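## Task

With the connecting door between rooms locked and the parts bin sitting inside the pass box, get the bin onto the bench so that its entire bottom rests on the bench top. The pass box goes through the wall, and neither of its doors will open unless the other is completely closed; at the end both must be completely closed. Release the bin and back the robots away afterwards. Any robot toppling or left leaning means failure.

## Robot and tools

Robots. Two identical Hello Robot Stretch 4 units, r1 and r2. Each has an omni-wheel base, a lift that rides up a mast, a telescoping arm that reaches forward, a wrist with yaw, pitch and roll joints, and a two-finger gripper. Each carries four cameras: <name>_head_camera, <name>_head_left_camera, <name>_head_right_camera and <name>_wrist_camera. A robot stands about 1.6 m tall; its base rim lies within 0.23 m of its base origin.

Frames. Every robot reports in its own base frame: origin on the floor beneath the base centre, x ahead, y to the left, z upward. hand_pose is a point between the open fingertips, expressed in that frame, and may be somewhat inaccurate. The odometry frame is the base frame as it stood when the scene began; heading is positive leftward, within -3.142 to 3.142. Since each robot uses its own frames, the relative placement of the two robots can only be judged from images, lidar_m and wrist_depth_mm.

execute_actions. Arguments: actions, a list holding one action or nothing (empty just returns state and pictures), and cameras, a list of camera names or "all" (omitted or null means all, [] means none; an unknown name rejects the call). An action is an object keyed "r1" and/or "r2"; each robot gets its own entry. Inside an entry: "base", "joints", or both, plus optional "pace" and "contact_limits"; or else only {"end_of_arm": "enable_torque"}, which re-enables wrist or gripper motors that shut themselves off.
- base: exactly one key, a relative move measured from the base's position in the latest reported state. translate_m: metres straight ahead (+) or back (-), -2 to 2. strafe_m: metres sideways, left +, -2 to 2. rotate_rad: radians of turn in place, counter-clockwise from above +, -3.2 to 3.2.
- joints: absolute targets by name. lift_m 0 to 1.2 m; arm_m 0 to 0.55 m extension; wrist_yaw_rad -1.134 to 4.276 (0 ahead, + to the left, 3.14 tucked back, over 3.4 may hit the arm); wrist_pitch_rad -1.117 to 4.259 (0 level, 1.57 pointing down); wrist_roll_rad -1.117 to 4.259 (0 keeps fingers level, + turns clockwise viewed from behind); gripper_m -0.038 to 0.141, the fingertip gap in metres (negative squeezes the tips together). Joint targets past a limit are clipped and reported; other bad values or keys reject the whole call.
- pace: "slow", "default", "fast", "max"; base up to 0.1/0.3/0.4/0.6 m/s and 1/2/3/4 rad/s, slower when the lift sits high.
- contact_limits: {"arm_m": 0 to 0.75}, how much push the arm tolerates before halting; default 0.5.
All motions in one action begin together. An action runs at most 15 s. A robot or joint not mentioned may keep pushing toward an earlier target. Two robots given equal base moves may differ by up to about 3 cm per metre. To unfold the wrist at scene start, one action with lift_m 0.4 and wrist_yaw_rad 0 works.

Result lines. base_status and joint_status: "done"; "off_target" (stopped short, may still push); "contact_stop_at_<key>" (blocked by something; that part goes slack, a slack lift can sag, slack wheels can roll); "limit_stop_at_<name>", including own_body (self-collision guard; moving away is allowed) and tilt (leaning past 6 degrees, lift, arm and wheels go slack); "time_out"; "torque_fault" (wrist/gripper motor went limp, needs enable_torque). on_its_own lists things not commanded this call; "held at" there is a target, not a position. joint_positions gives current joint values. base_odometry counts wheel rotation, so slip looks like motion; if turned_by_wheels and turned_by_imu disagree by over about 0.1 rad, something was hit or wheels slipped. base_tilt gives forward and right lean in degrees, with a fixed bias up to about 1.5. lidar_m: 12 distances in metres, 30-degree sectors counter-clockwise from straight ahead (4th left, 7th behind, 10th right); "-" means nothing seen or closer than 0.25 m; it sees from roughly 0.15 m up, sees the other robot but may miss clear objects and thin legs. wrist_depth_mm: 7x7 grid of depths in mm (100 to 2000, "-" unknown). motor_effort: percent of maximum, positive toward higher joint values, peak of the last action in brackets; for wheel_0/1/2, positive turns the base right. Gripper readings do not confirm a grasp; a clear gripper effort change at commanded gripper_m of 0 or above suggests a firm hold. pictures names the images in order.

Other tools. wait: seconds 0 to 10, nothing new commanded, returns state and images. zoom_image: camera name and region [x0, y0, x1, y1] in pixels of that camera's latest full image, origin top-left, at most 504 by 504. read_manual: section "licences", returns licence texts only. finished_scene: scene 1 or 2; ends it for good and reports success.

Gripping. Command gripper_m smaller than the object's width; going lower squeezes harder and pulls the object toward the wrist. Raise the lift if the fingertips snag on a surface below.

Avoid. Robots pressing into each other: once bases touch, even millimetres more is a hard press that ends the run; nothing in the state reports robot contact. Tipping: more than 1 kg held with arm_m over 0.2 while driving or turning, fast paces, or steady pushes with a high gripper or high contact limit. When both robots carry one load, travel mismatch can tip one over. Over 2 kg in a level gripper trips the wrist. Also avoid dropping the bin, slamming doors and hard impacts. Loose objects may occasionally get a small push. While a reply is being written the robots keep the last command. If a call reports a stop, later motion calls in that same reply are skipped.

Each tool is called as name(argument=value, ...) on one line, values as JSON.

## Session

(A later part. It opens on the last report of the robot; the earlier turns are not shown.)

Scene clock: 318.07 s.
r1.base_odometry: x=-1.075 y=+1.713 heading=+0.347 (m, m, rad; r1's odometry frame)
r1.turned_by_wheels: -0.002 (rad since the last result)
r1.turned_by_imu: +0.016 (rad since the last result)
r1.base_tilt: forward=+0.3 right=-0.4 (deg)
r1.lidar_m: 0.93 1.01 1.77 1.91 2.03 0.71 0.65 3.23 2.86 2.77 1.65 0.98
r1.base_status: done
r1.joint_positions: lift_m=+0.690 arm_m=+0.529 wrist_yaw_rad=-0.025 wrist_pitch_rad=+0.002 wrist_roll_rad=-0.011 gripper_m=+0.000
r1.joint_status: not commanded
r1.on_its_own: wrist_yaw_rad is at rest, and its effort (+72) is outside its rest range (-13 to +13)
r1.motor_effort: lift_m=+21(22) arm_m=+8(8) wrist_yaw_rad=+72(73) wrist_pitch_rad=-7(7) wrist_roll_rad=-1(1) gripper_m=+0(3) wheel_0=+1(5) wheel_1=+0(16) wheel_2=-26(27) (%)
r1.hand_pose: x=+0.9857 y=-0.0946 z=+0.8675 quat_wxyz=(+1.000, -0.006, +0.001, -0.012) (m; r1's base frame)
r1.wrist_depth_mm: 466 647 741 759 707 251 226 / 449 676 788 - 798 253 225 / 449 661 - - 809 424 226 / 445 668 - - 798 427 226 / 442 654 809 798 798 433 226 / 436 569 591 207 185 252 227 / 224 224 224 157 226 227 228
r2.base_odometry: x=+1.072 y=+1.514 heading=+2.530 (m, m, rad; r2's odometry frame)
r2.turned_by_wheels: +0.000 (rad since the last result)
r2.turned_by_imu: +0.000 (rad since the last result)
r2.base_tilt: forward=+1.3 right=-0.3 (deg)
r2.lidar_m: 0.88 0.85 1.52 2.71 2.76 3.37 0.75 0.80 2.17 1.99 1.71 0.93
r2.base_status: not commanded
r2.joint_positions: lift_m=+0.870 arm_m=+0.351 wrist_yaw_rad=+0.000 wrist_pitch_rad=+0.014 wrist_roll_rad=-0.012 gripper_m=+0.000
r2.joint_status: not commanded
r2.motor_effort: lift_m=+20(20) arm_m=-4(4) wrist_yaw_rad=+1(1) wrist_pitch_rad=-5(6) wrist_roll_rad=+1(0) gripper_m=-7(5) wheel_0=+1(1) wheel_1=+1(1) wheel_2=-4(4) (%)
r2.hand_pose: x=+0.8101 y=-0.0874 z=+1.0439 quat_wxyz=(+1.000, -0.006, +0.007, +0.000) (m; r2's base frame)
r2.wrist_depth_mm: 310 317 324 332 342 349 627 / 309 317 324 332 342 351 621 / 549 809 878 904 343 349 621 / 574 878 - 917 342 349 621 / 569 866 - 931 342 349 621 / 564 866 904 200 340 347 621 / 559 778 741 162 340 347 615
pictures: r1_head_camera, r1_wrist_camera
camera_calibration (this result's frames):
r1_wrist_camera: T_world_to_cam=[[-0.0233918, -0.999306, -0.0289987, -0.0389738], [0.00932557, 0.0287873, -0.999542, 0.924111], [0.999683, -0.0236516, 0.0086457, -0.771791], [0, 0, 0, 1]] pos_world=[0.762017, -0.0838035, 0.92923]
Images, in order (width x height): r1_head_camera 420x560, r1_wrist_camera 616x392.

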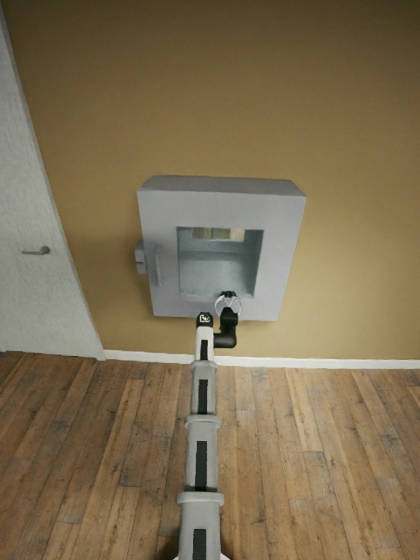

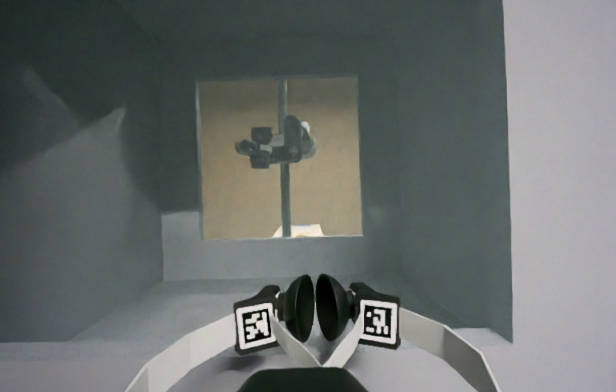

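execute_actions(actions=[{"r1": {"base": {"translate_m": -0.3}, "joints": {"arm_m": 0.0}}}], cameras=["r1_head_camera", "r2_head_camera"])

Scene clock: 320.97 s.
r1.base_odometry: x=-1.357 y=+1.611 heading=+0.347 (m, m, rad; r1's odometry frame)
r1.turned_by_wheels: +0.000 (rad since the last result)
r1.turned_by_imu: +0.001 (rad since the last result)
r1.base_tilt: forward=+0.5 right=-0.4 (deg)
r1.lidar_m: 1.17 1.58 2.01 1.94 0.56 0.39 0.36 0.38 2.83 2.74 2.08 1.29
r1.base_status: done
r1.joint_positions: lift_m=+0.690 arm_m=+0.001 wrist_yaw_rad=+0.000 wrist_pitch_rad=+0.002 wrist_roll_rad=-0.011 gripper_m=+0.000
r1.joint_status: all done
r1.motor_effort: lift_m=+21(21) arm_m=-5(3) wrist_yaw_rad=+0(71) wrist_pitch_rad=-10(9) wrist_roll_rad=-1(1) gripper_m=-3(4) wheel_0=+0(10) wheel_1=-1(8) wheel_2=-3(24) (%)
r1.hand_pose: x=+0.4603 y=-0.0875 z=+0.8673 quat_wxyz=(+1.000, -0.006, +0.001, +0.000) (m; r1's base frame)
r1.wrist_depth_mm: 1281 1255 1255 1255 1281 1255 1255 / 1281 1281 1042 1042 1008 1255 1255 / 1281 1281 1060 1921 1008 1255 1229 / 1255 1281 1060 - 1025 1255 1229 / 1255 1281 1060 1042 1042 1255 1255 / 1281 1281 1308 202 1255 1281 1255 / 1281 1308 1308 186 1255 1308 1255
r2.base_odometry: x=+1.072 y=+1.514 heading=+2.530 (m, m, rad; r2's odometry frame)
r2.turned_by_wheels: +0.000 (rad since the last result)
r2.turned_by_imu: +0.000 (rad since the last result)
r2.base_tilt: forward=+1.4 right=-0.5 (deg)
r2.lidar_m: 0.90 0.86 1.51 2.71 2.78 3.36 0.76 0.80 2.17 2.00 1.71 0.94
r2.base_status: not commanded
r2.joint_positions: lift_m=+0.870 arm_m=+0.351 wrist_yaw_rad=+0.000 wrist_pitch_rad=+0.014 wrist_roll_rad=-0.012 gripper_m=+0.000
r2.joint_status: not commanded
r2.motor_effort: lift_m=+21(20) arm_m=-4(4) wrist_yaw_rad=+0(0) wrist_pitch_rad=-6(5) wrist_roll_rad=+0(1) gripper_m=-7(5) wheel_0=+1(1) wheel_1=+1(0) wheel_2=-4(4) (%)
r2.hand_pose: x=+0.8101 y=-0.0874 z=+1.0439 quat_wxyz=(+1.000, -0.006, +0.007, +0.000) (m; r2's base frame)
r2.wrist_depth_mm: 309 317 324 332 342 349 627 / 309 317 324 332 342 349 621 / 549 809 891 917 343 349 621 / 580 866 - 917 343 349 627 / 564 866 - 931 342 347 615 / 564 866 891 200 338 347 621 / 559 768 732 163 338 347 621
pictures: r1_head_camera, r2_head_camera
Images, in order (width x height): r1_head_camera 420x560, r2_head_camera 420x560.

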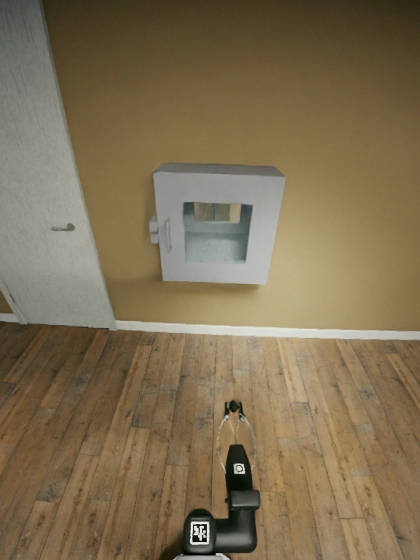

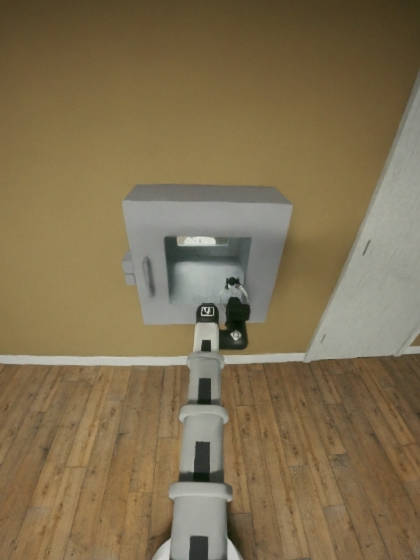

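execute_actions(actions=[{"r2": {"joints": {"arm_m": 0.0}, "pace": "fast"}}], cameras=[])

Scene clock: 323.00 s.
r1.base_odometry: x=-1.357 y=+1.611 heading=+0.347 (m, m, rad; r1's odometry frame)
r1.turned_by_wheels: +0.000 (rad since the last result)
r1.turned_by_imu: +0.000 (rad since the last result)
r1.base_tilt: forward=+0.4 right=-0.4 (deg)
r1.lidar_m: 1.22 1.58 2.00 1.95 0.54 0.38 0.38 0.41 2.84 2.74 2.09 1.28
r1.base_status: not commanded
r1.joint_positions: lift_m=+0.690 arm_m=+0.001 wrist_yaw_rad=+0.000 wrist_pitch_rad=+0.002 wrist_roll_rad=-0.011 gripper_m=+0.000
r1.joint_status: not commanded
r1.motor_effort: lift_m=+21(21) arm_m=-5(5) wrist_yaw_rad=+0(0) wrist_pitch_rad=-8(10) wrist_roll_rad=-1(1) gripper_m=-2(4) wheel_0=+0(0) wheel_1=-1(1) wheel_2=-3(3) (%)
r1.hand_pose: x=+0.4603 y=-0.0875 z=+0.8673 quat_wxyz=(+1.000, -0.006, +0.001, +0.000) (m; r1's base frame)
r1.wrist_depth_mm: 1336 1255 1308 1281 1281 1255 1255 / 1281 1308 1042 1042 1042 1255 1281 / 1255 1255 1042 - 1042 1255 1255 / 1281 1308 1098 - 1025 1281 1255 / 1281 1281 1025 1042 1060 1255 1281 / 1308 1308 1281 202 1281 1281 1281 / 1281 1281 1255 186 1281 1281 1255
r2.base_odometry: x=+1.072 y=+1.514 heading=+2.530 (m, m, rad; r2's odometry frame)
r2.turned_by_wheels: +0.000 (rad since the last result)
r2.turned_by_imu: +0.000 (rad since the last result)
r2.base_tilt: forward=+1.5 right=-0.3 (deg)
r2.lidar_m: 0.88 0.89 1.52 2.70 2.80 3.36 0.76 0.79 2.16 2.00 1.72 0.93
r2.base_status: not commanded
r2.joint_positions: lift_m=+0.870 arm_m=+0.001 wrist_yaw_rad=+0.000 wrist_pitch_rad=+0.015 wrist_roll_rad=-0.012 gripper_m=+0.000
r2.joint_status: all done
r2.motor_effort: lift_m=+20(21) arm_m=-4(4) wrist_yaw_rad=+0(1) wrist_pitch_rad=-6(6) wrist_roll_rad=+0(1) gripper_m=-5(5) wheel_0=+1(1) wheel_1=+1(1) wheel_2=-4(4) (%)
r2.hand_pose: x=+0.4601 y=-0.0875 z=+1.0439 quat_wxyz=(+1.000, -0.006, +0.007, +0.000) (m; r2's base frame)
r2.wrist_depth_mm: 866 891 917 931 960 976 1008 / 866 661 676 691 946 991 991 / 854 647 668 691 699 976 991 / 854 647 - 1281 699 991 991 / 640 654 - 1281 699 976 1008 / 640 647 1182 200 699 976 991 / 854 640 661 162 691 976 991
pictures: none
No camera images: the call's "cameras" was empty. Leave "cameras" out to get every camera's image.

finished_scene(scene=1)

The scene is finished: the task was done.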